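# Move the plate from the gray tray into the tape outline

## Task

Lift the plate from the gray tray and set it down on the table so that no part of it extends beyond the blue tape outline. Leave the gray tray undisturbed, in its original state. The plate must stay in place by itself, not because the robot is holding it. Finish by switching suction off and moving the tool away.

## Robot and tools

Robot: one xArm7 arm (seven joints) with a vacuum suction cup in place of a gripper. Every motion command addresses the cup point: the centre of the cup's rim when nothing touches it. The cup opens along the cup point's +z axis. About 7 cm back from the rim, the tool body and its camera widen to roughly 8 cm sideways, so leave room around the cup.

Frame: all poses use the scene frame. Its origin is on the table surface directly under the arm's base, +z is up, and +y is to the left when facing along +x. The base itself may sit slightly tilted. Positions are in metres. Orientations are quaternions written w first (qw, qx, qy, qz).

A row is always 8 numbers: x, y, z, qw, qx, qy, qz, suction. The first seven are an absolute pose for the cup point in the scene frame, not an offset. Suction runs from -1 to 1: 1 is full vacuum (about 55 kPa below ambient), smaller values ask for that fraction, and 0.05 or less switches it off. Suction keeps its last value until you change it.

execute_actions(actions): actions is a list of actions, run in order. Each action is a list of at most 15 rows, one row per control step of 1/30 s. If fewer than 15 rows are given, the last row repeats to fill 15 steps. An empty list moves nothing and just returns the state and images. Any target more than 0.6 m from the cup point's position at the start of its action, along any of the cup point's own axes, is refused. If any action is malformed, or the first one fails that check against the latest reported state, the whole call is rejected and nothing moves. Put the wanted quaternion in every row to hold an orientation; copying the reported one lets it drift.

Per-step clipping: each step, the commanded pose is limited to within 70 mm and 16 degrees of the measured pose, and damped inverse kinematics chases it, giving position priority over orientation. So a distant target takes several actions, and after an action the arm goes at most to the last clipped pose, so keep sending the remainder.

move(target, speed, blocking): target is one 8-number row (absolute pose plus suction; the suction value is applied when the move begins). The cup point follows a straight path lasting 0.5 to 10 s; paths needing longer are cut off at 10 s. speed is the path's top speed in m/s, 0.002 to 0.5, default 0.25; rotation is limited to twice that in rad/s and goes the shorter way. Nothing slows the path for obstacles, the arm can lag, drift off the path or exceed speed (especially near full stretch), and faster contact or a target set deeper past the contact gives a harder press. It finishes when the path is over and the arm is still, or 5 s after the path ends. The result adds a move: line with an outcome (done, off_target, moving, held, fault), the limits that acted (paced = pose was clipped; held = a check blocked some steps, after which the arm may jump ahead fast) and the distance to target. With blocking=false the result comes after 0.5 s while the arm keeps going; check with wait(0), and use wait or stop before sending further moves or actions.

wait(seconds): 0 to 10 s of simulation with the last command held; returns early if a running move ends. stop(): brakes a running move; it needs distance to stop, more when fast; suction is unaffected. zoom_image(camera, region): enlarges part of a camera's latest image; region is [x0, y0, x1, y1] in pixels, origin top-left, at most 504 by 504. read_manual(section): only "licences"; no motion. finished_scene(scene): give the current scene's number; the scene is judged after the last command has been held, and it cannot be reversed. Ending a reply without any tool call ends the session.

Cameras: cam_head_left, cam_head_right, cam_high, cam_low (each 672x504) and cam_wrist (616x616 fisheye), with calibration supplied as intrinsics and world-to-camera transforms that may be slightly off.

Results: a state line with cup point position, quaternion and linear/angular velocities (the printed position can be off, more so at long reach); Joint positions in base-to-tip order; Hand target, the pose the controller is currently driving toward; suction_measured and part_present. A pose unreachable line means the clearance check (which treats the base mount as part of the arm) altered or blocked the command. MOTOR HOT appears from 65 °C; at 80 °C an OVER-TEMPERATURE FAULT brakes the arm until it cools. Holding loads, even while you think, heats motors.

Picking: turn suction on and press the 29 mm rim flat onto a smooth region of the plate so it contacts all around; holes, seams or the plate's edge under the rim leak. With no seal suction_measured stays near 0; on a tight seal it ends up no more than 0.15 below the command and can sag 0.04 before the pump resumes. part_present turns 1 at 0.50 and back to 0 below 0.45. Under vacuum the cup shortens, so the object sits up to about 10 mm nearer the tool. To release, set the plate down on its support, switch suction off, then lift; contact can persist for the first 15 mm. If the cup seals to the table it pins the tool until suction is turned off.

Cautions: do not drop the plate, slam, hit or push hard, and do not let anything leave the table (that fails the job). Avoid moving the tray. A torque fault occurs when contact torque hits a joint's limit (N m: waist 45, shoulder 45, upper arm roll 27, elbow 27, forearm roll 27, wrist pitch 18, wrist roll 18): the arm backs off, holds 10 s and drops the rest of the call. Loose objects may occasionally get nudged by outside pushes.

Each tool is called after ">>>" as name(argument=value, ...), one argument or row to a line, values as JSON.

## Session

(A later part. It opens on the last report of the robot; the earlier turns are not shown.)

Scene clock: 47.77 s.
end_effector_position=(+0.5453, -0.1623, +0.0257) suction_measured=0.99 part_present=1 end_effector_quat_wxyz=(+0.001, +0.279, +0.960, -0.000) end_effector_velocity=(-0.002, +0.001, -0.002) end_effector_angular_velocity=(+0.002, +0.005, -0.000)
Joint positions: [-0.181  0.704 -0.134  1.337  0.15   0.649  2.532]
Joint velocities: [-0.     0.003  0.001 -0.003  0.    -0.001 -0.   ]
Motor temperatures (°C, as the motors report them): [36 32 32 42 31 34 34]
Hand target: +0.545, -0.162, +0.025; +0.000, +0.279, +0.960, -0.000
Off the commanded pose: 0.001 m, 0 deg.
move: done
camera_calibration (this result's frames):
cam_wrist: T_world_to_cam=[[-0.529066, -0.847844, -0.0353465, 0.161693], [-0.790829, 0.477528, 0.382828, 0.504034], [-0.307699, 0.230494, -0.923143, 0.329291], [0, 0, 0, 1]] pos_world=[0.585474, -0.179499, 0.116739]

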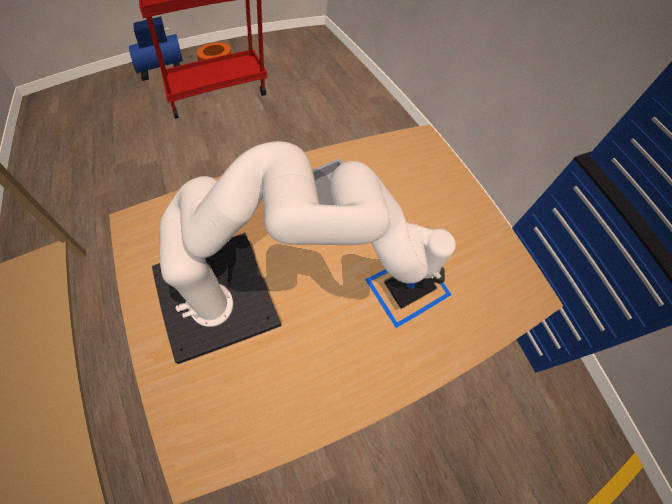

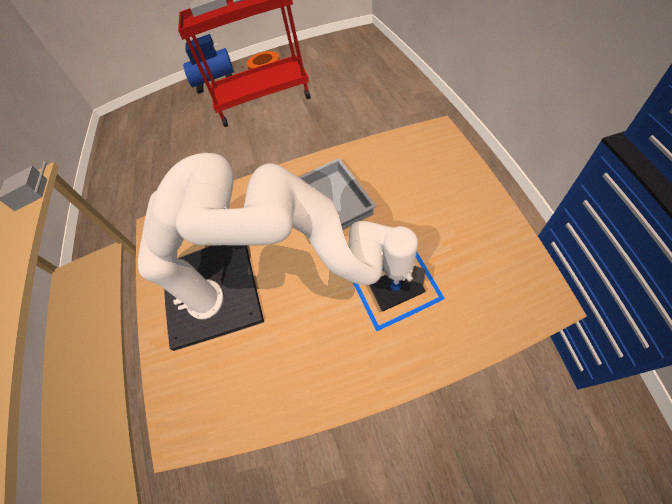

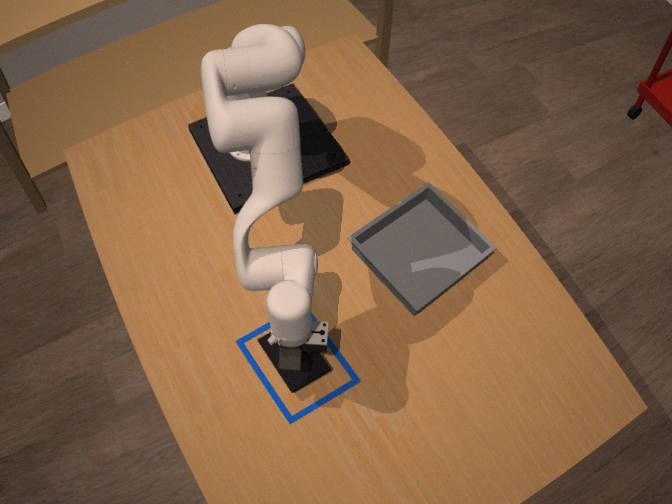

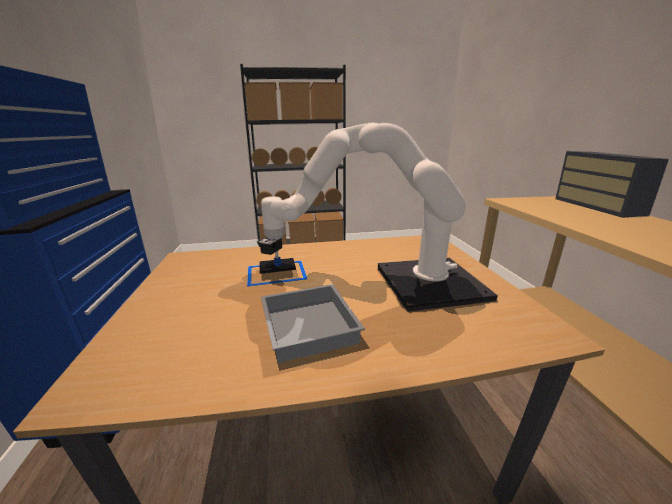

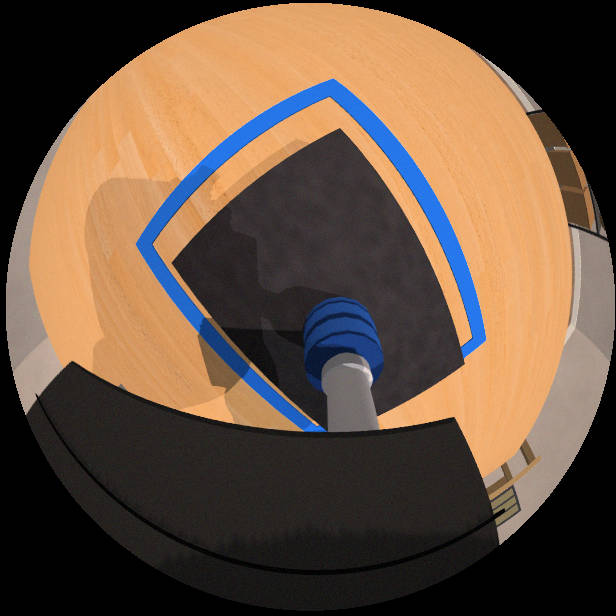

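>>> move(
  target=[0.548,-0.164,0.004,0,0.279,0.9603,0,1],
  speed=0.015,
)

>>> zoom_image(
  camera="cam_low",
  region=[220, 220, 340, 300],
)

Scene clock: 55.60 s.
end_effector_position=(+0.5480, -0.1640, +0.0040) suction_measured=0.99 part_present=1 end_effector_quat_wxyz=(-0.000, +0.279, +0.960, -0.000) end_effector_velocity=(+0.002, -0.001, +0.002) end_effector_angular_velocity=(-0.002, -0.007, +0.000)
Joint positions: [-0.189  0.761 -0.126  1.363  0.157  0.619  2.526]
Joint velocities: [-0.    -0.002 -0.     0.003  0.    -0.002 -0.   ]
Motor temperatures (°C, as the motors report them): [36 32 32 42 31 34 34]
Hand target: +0.548, -0.164, +0.004; +0.000, +0.279, +0.960, -0.000
Off the commanded pose: 0.000 m, 0 deg.
move: done
camera_calibration (this result's frames):
cam_wrist: T_world_to_cam=[[-0.529041, -0.847858, -0.0353853, 0.160796], [-0.790429, 0.477177, 0.384089, 0.514929], [-0.308768, 0.231169, -0.922618, 0.311233], [0, 0, 0, 1]] pos_world=[0.588182, -0.181327, 0.0950603]

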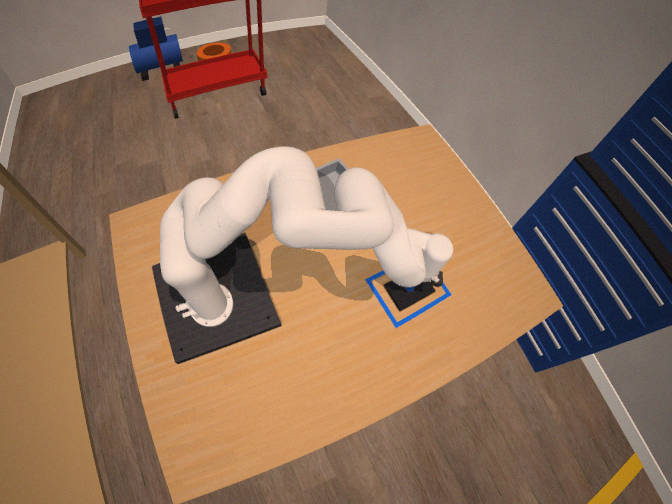

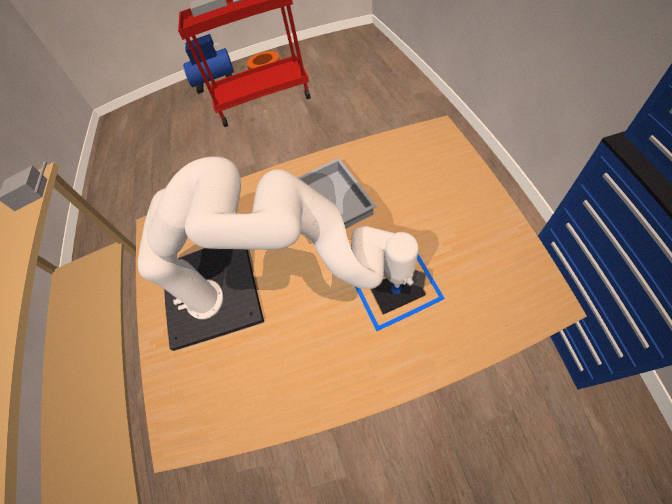

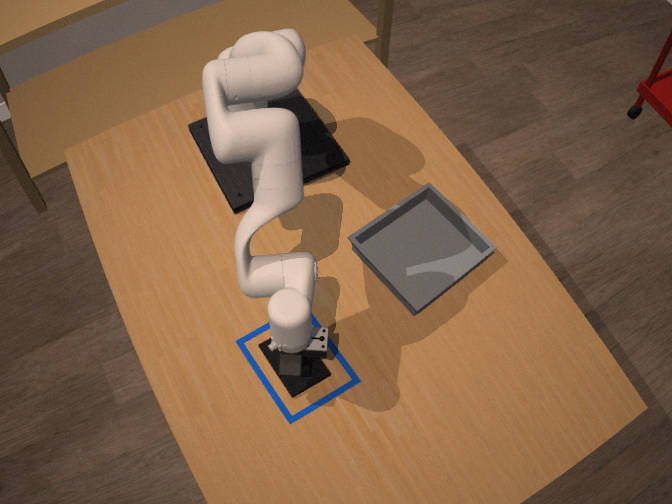

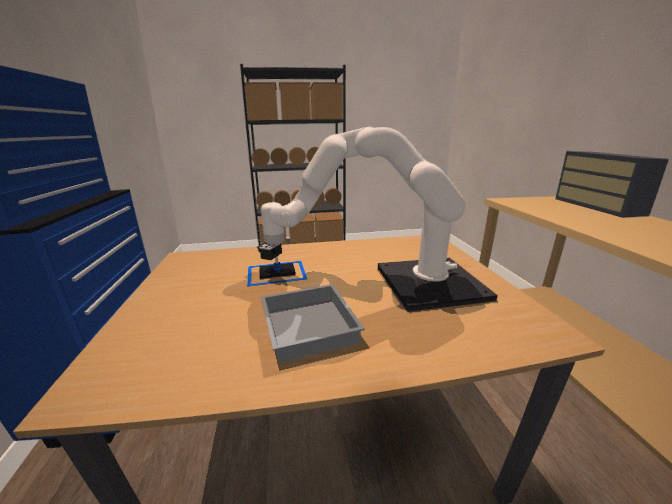

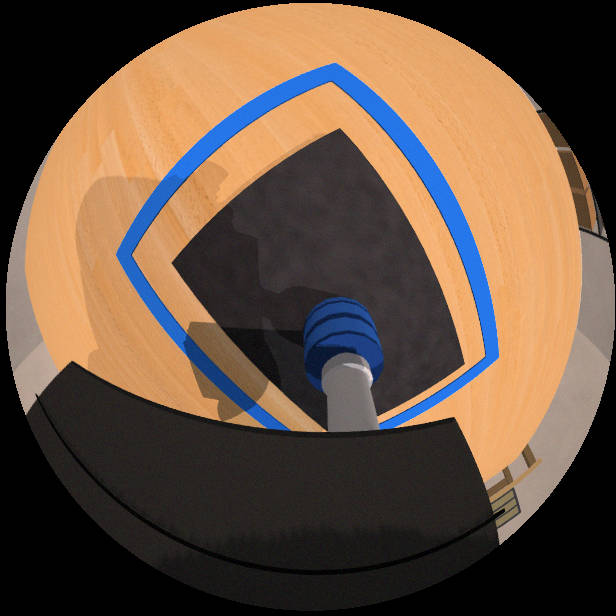

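Region (220, 220, 340, 300) of cam_low's 672x504 image, scaled by 4.200, with more detail than that image has.

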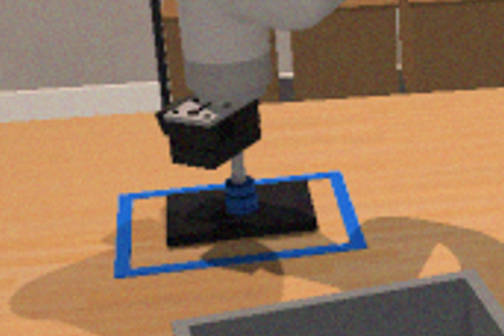

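Well centered. Finish lowering.

>>> move(
  target=[0.548,-0.164,-0.003,0,0.279,0.9603,0,1],
  speed=0.01,
)

Scene clock: 59.17 s.
end_effector_position=(+0.5505, -0.1648, +0.0005) suction_measured=0.99 part_present=1 end_effector_quat_wxyz=(+0.004, +0.279, +0.960, +0.000) end_effector_velocity=(-0.001, +0.000, -0.002) end_effector_angular_velocity=(+0.001, +0.004, +0.001)
Joint positions: [-0.191  0.773 -0.124  1.37   0.16   0.607  2.525]
Joint velocities: [ 0.     0.003  0.    -0.001  0.001 -0.001 -0.001]
Motor temperatures (°C, as the motors report them): [36 32 32 42 31 34 34]
Hand target: +0.548, -0.164, -0.003; -0.000, +0.279, +0.960, -0.000
Off the commanded pose: 0.004 m, 0 deg.
move: off_target
camera_calibration (this result's frames):
cam_wrist: T_world_to_cam=[[-0.528867, -0.84787, -0.0376328, 0.161254], [-0.793152, 0.477984, 0.377415, 0.52032], [-0.302011, 0.22945, -0.925279, 0.304955], [0, 0, 0, 1]] pos_world=[0.590075, -0.181954, 0.091861]

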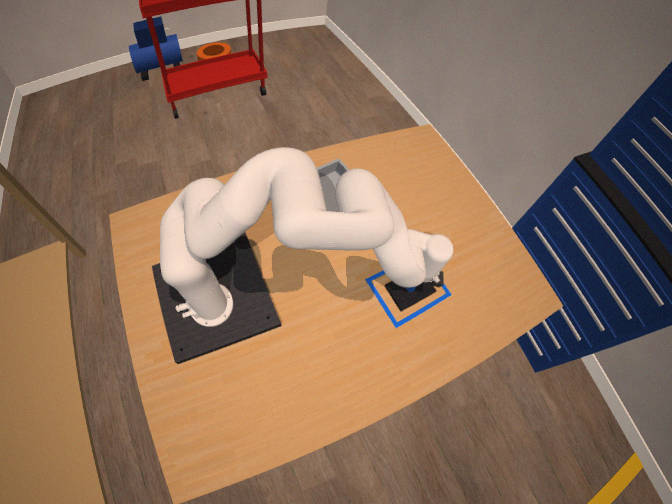

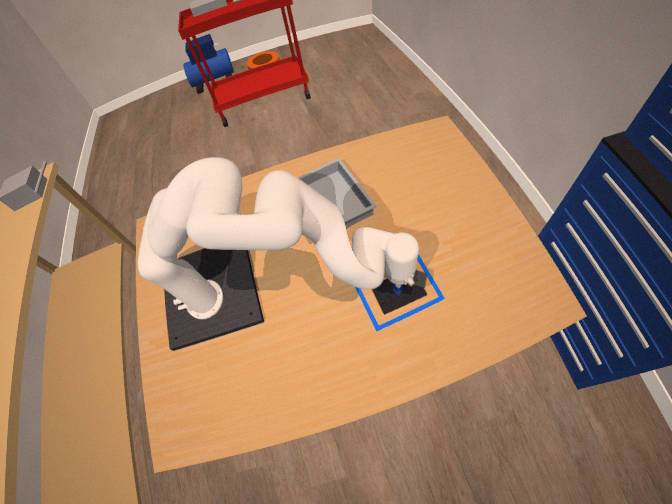

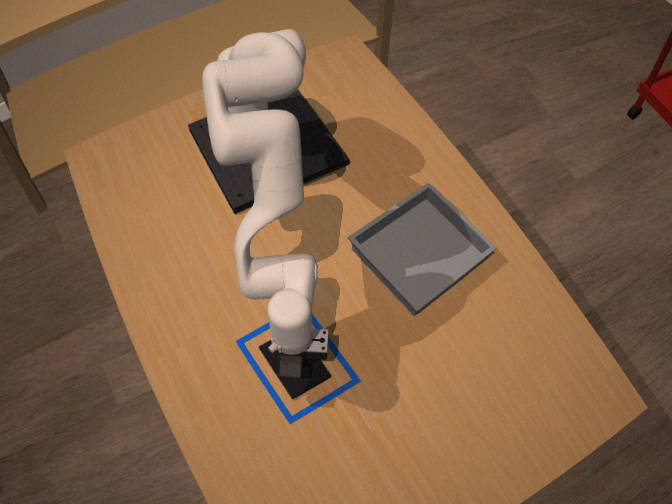

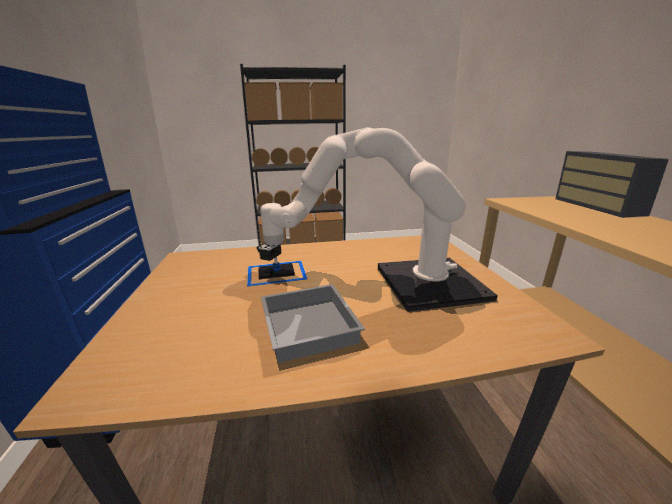

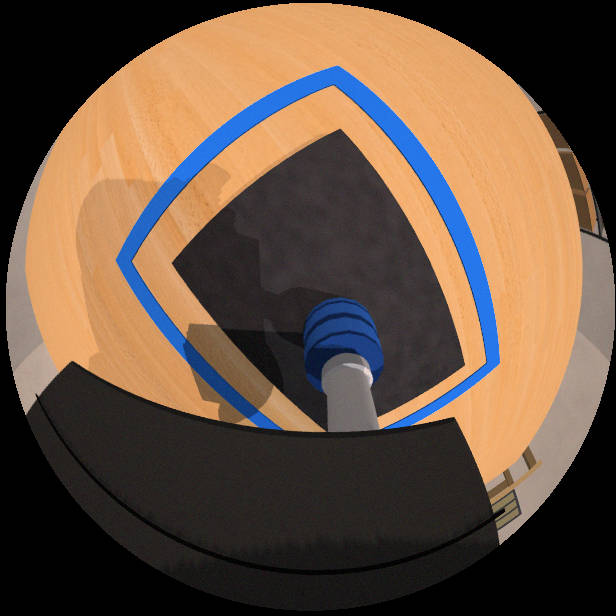

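>>> execute_actions(
  actions=[
    [[0.550,-0.165,0.002,0,0.279,0.9603,0,0]],
    [[0.550,-0.165,0.003,0,0.279,0.9603,0,0]],
  ],
)

>>> move(
  target=[0.545,-0.162,0.06,0,0.279,0.9603,0,0],
  speed=0.08,
)

>>> move(
  target=[0.40,0.0,0.25,0,0.279,0.9603,0,0],
)

Scene clock: 63.63 s.
end_effector_position=(+0.5489, -0.1644, +0.0017) suction_measured=0.00 part_present=0 end_effector_quat_wxyz=(-0.002, +0.279, +0.960, +0.000) end_effector_velocity=(-0.000, -0.000, +0.001) end_effector_angular_velocity=(-0.000, -0.000, -0.001)
Joint positions: [-0.191  0.77  -0.124  1.373  0.157  0.623  2.526]
Joint velocities: [-0.    -0.002 -0.    -0.    -0.     0.001  0.001]
Motor temperatures (°C, as the motors report them): [36 32 32 41 31 34 34]
Hand target: +0.550, -0.165, +0.003; -0.000, +0.279, +0.960, +0.000
Off the commanded pose: 0.002 m, 0 deg.
camera_calibration (this result's frames):
cam_wrist: T_world_to_cam=[[-0.528924, -0.847952, -0.0348851, 0.160826], [-0.789365, 0.476452, 0.387164, 0.516039], [-0.311676, 0.232318, -0.921351, 0.311292], [0, 0, 0, 1]] pos_world=[0.589431, -0.181814, 0.092628]

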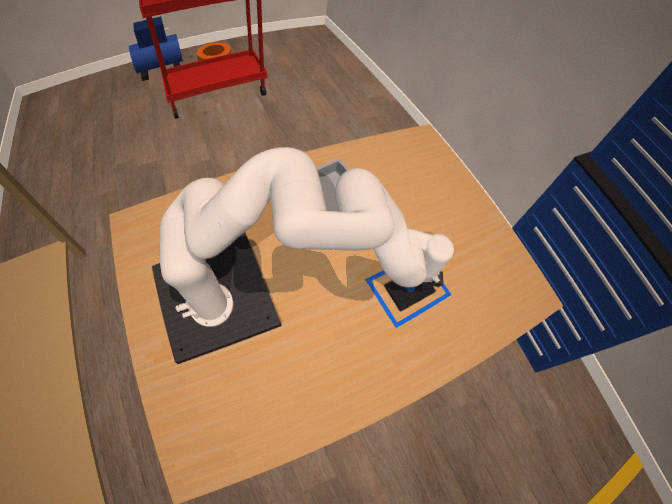

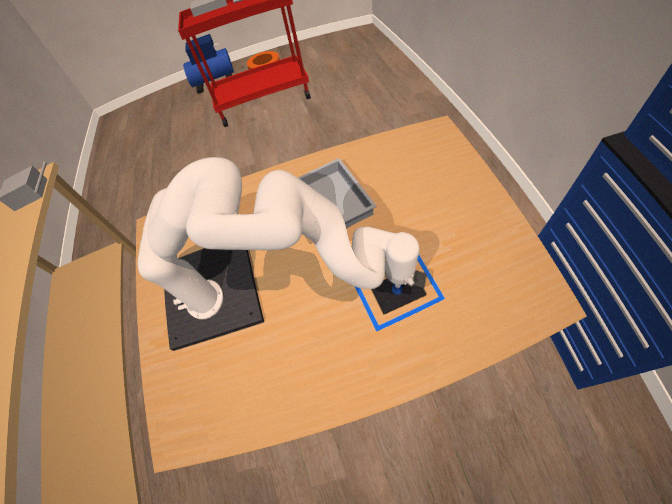

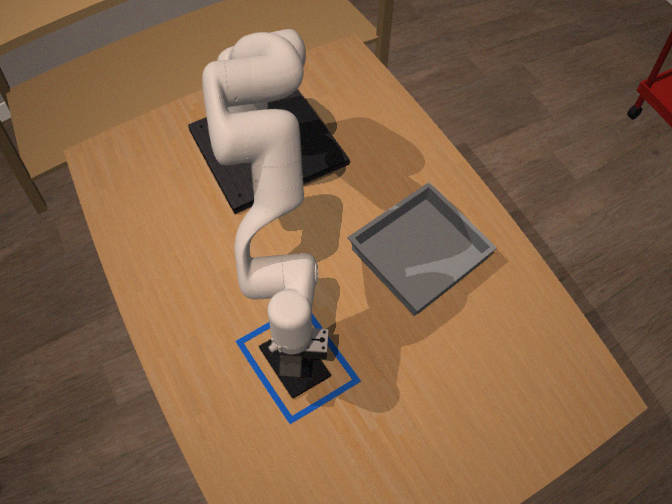

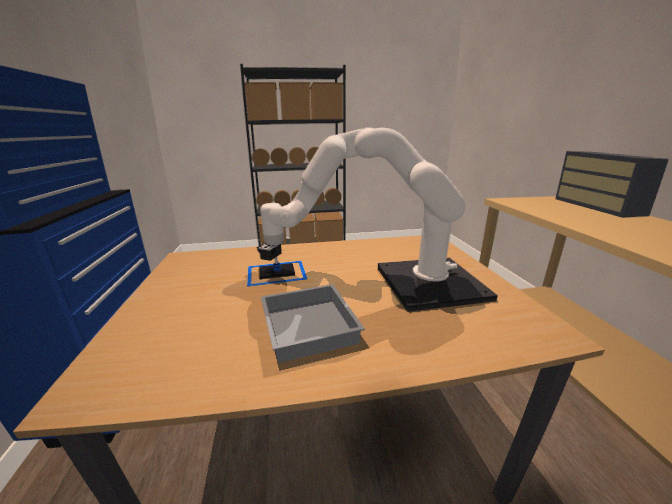

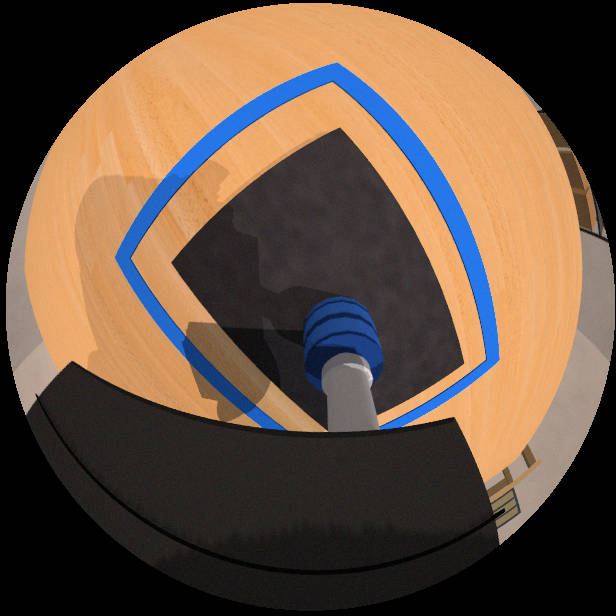

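Scene clock: 64.70 s.
end_effector_position=(+0.5447, -0.1618, +0.0594) suction_measured=0.00 part_present=0 end_effector_quat_wxyz=(-0.001, +0.279, +0.960, +0.000) end_effector_velocity=(-0.000, +0.000, -0.000) end_effector_angular_velocity=(-0.000, +0.001, +0.001)
Joint positions: [-0.175  0.632 -0.143  1.33   0.136  0.716  2.541]
Joint velocities: [ 0.     0.001 -0.     0.    -0.     0.001 -0.001]
Motor temperatures (°C, as the motors report them): [36 32 32 41 31 34 34]
Hand target: +0.545, -0.162, +0.060; -0.000, +0.279, +0.960, +0.000
Off the commanded pose: 0.001 m, 0 deg.
move: done
camera_calibration (this result's frames):
cam_wrist: T_world_to_cam=[[-0.529165, -0.847767, -0.0357236, 0.163025], [-0.790092, 0.476938, 0.385077, 0.489756], [-0.309418, 0.231994, -0.922193, 0.361278], [0, 0, 0, 1]] pos_world=[0.585005, -0.179191, 0.150398]

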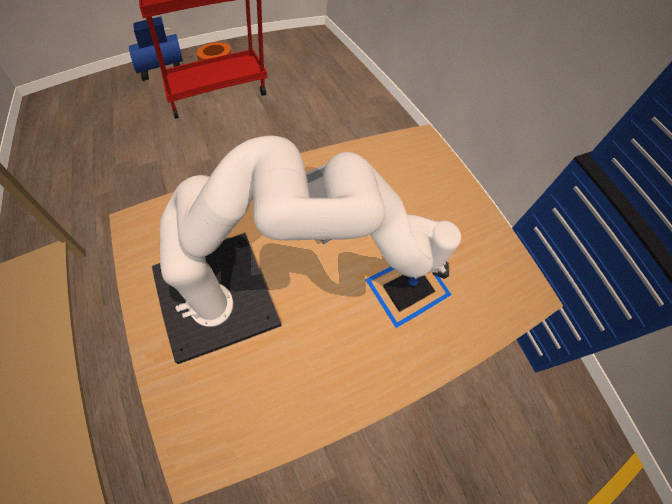

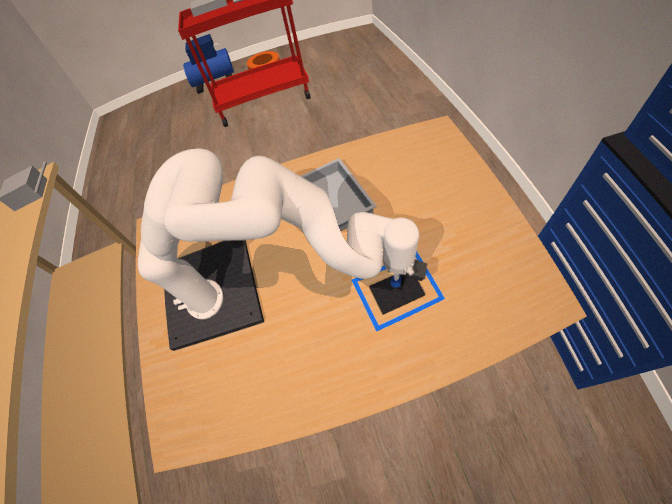

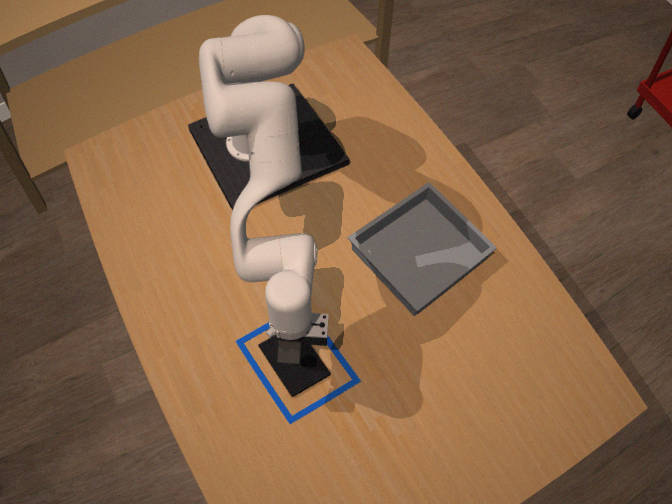

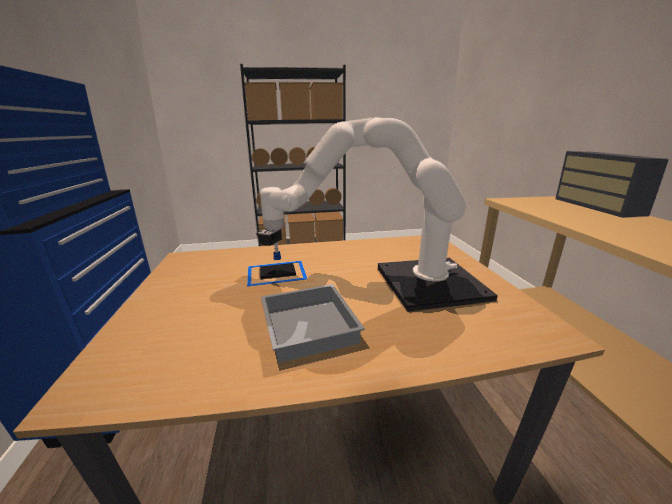

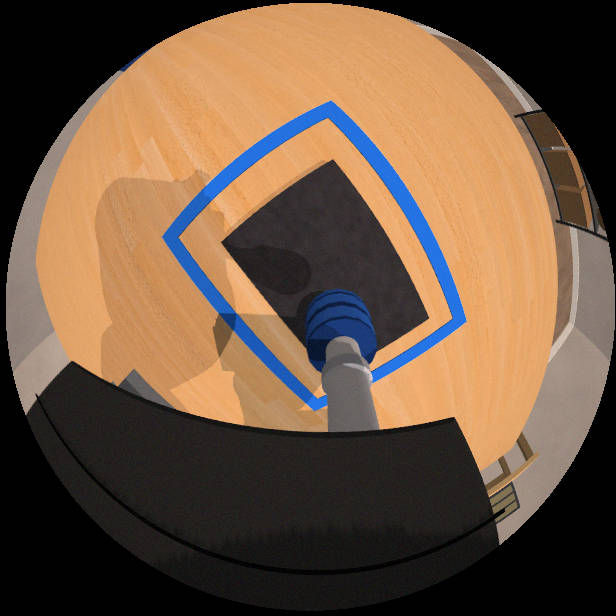

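Scene clock: 66.33 s.
end_effector_position=(+0.4004, +0.0005, +0.2491) suction_measured=0.00 part_present=0 end_effector_quat_wxyz=(-0.001, +0.279, +0.960, +0.001) end_effector_velocity=(+0.000, +0.002, +0.004) end_effector_angular_velocity=(-0.000, -0.007, +0.005)
Joint positions: [ 0.037 -0.196 -0.056  0.831 -0.002  1.035  2.92 ]
Joint velocities: [ 0.003 -0.008  0.003  0.002 -0.     0.003  0.001]
Motor temperatures (°C, as the motors report them): [36 32 32 42 31 34 34]
Hand target: +0.400, +0.001, +0.250; -0.000, +0.279, +0.960, +0.001
Off the commanded pose: 0.001 m, 0 deg.
move: done
camera_calibration (this result's frames):
cam_wrist: T_world_to_cam=[[-0.529455, -0.847533, -0.0369478, 0.23142], [-0.789671, 0.476458, 0.386533, 0.224779], [-0.309995, 0.233828, -0.921535, 0.45393], [0, 0, 0, 1]] pos_world=[0.440744, -0.0171035, 0.339978]

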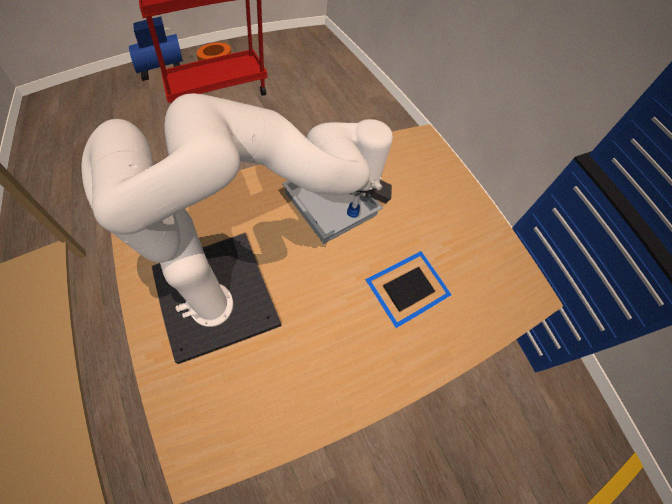

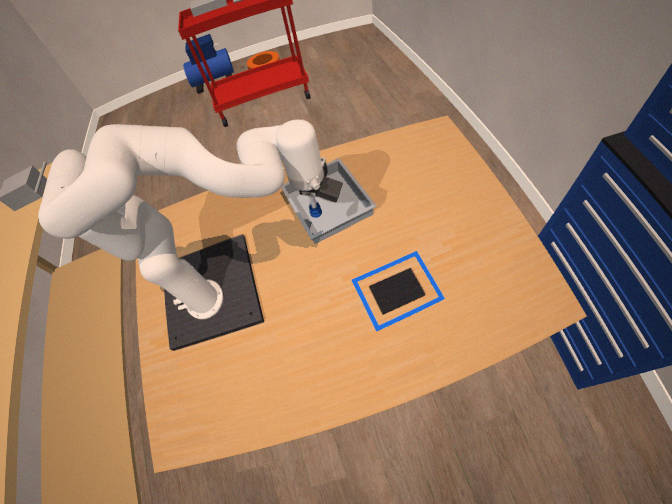

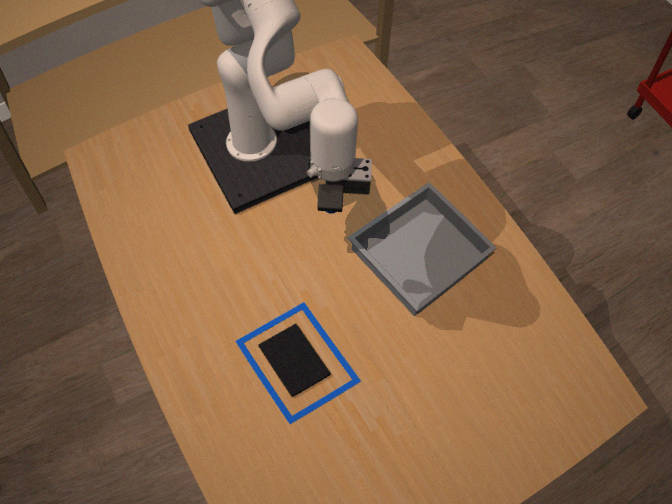

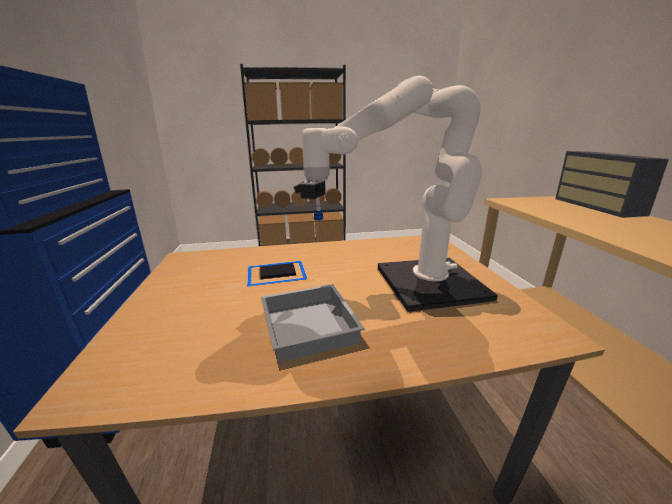

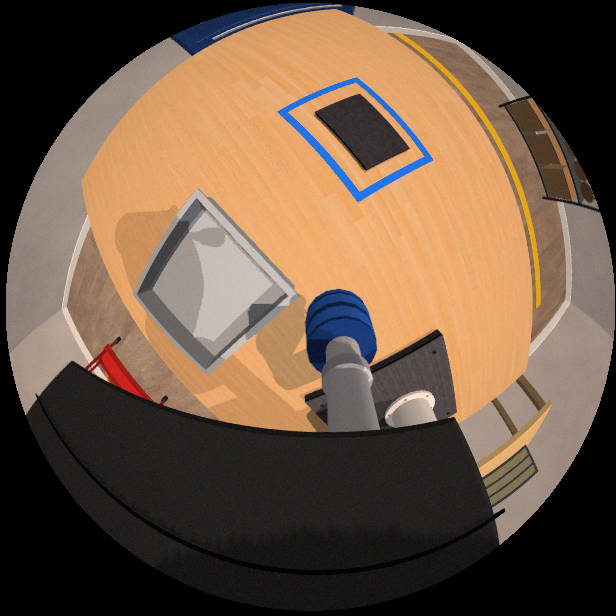

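>>> finished_scene(
  scene=2,
)

The scene is finished: the task was done.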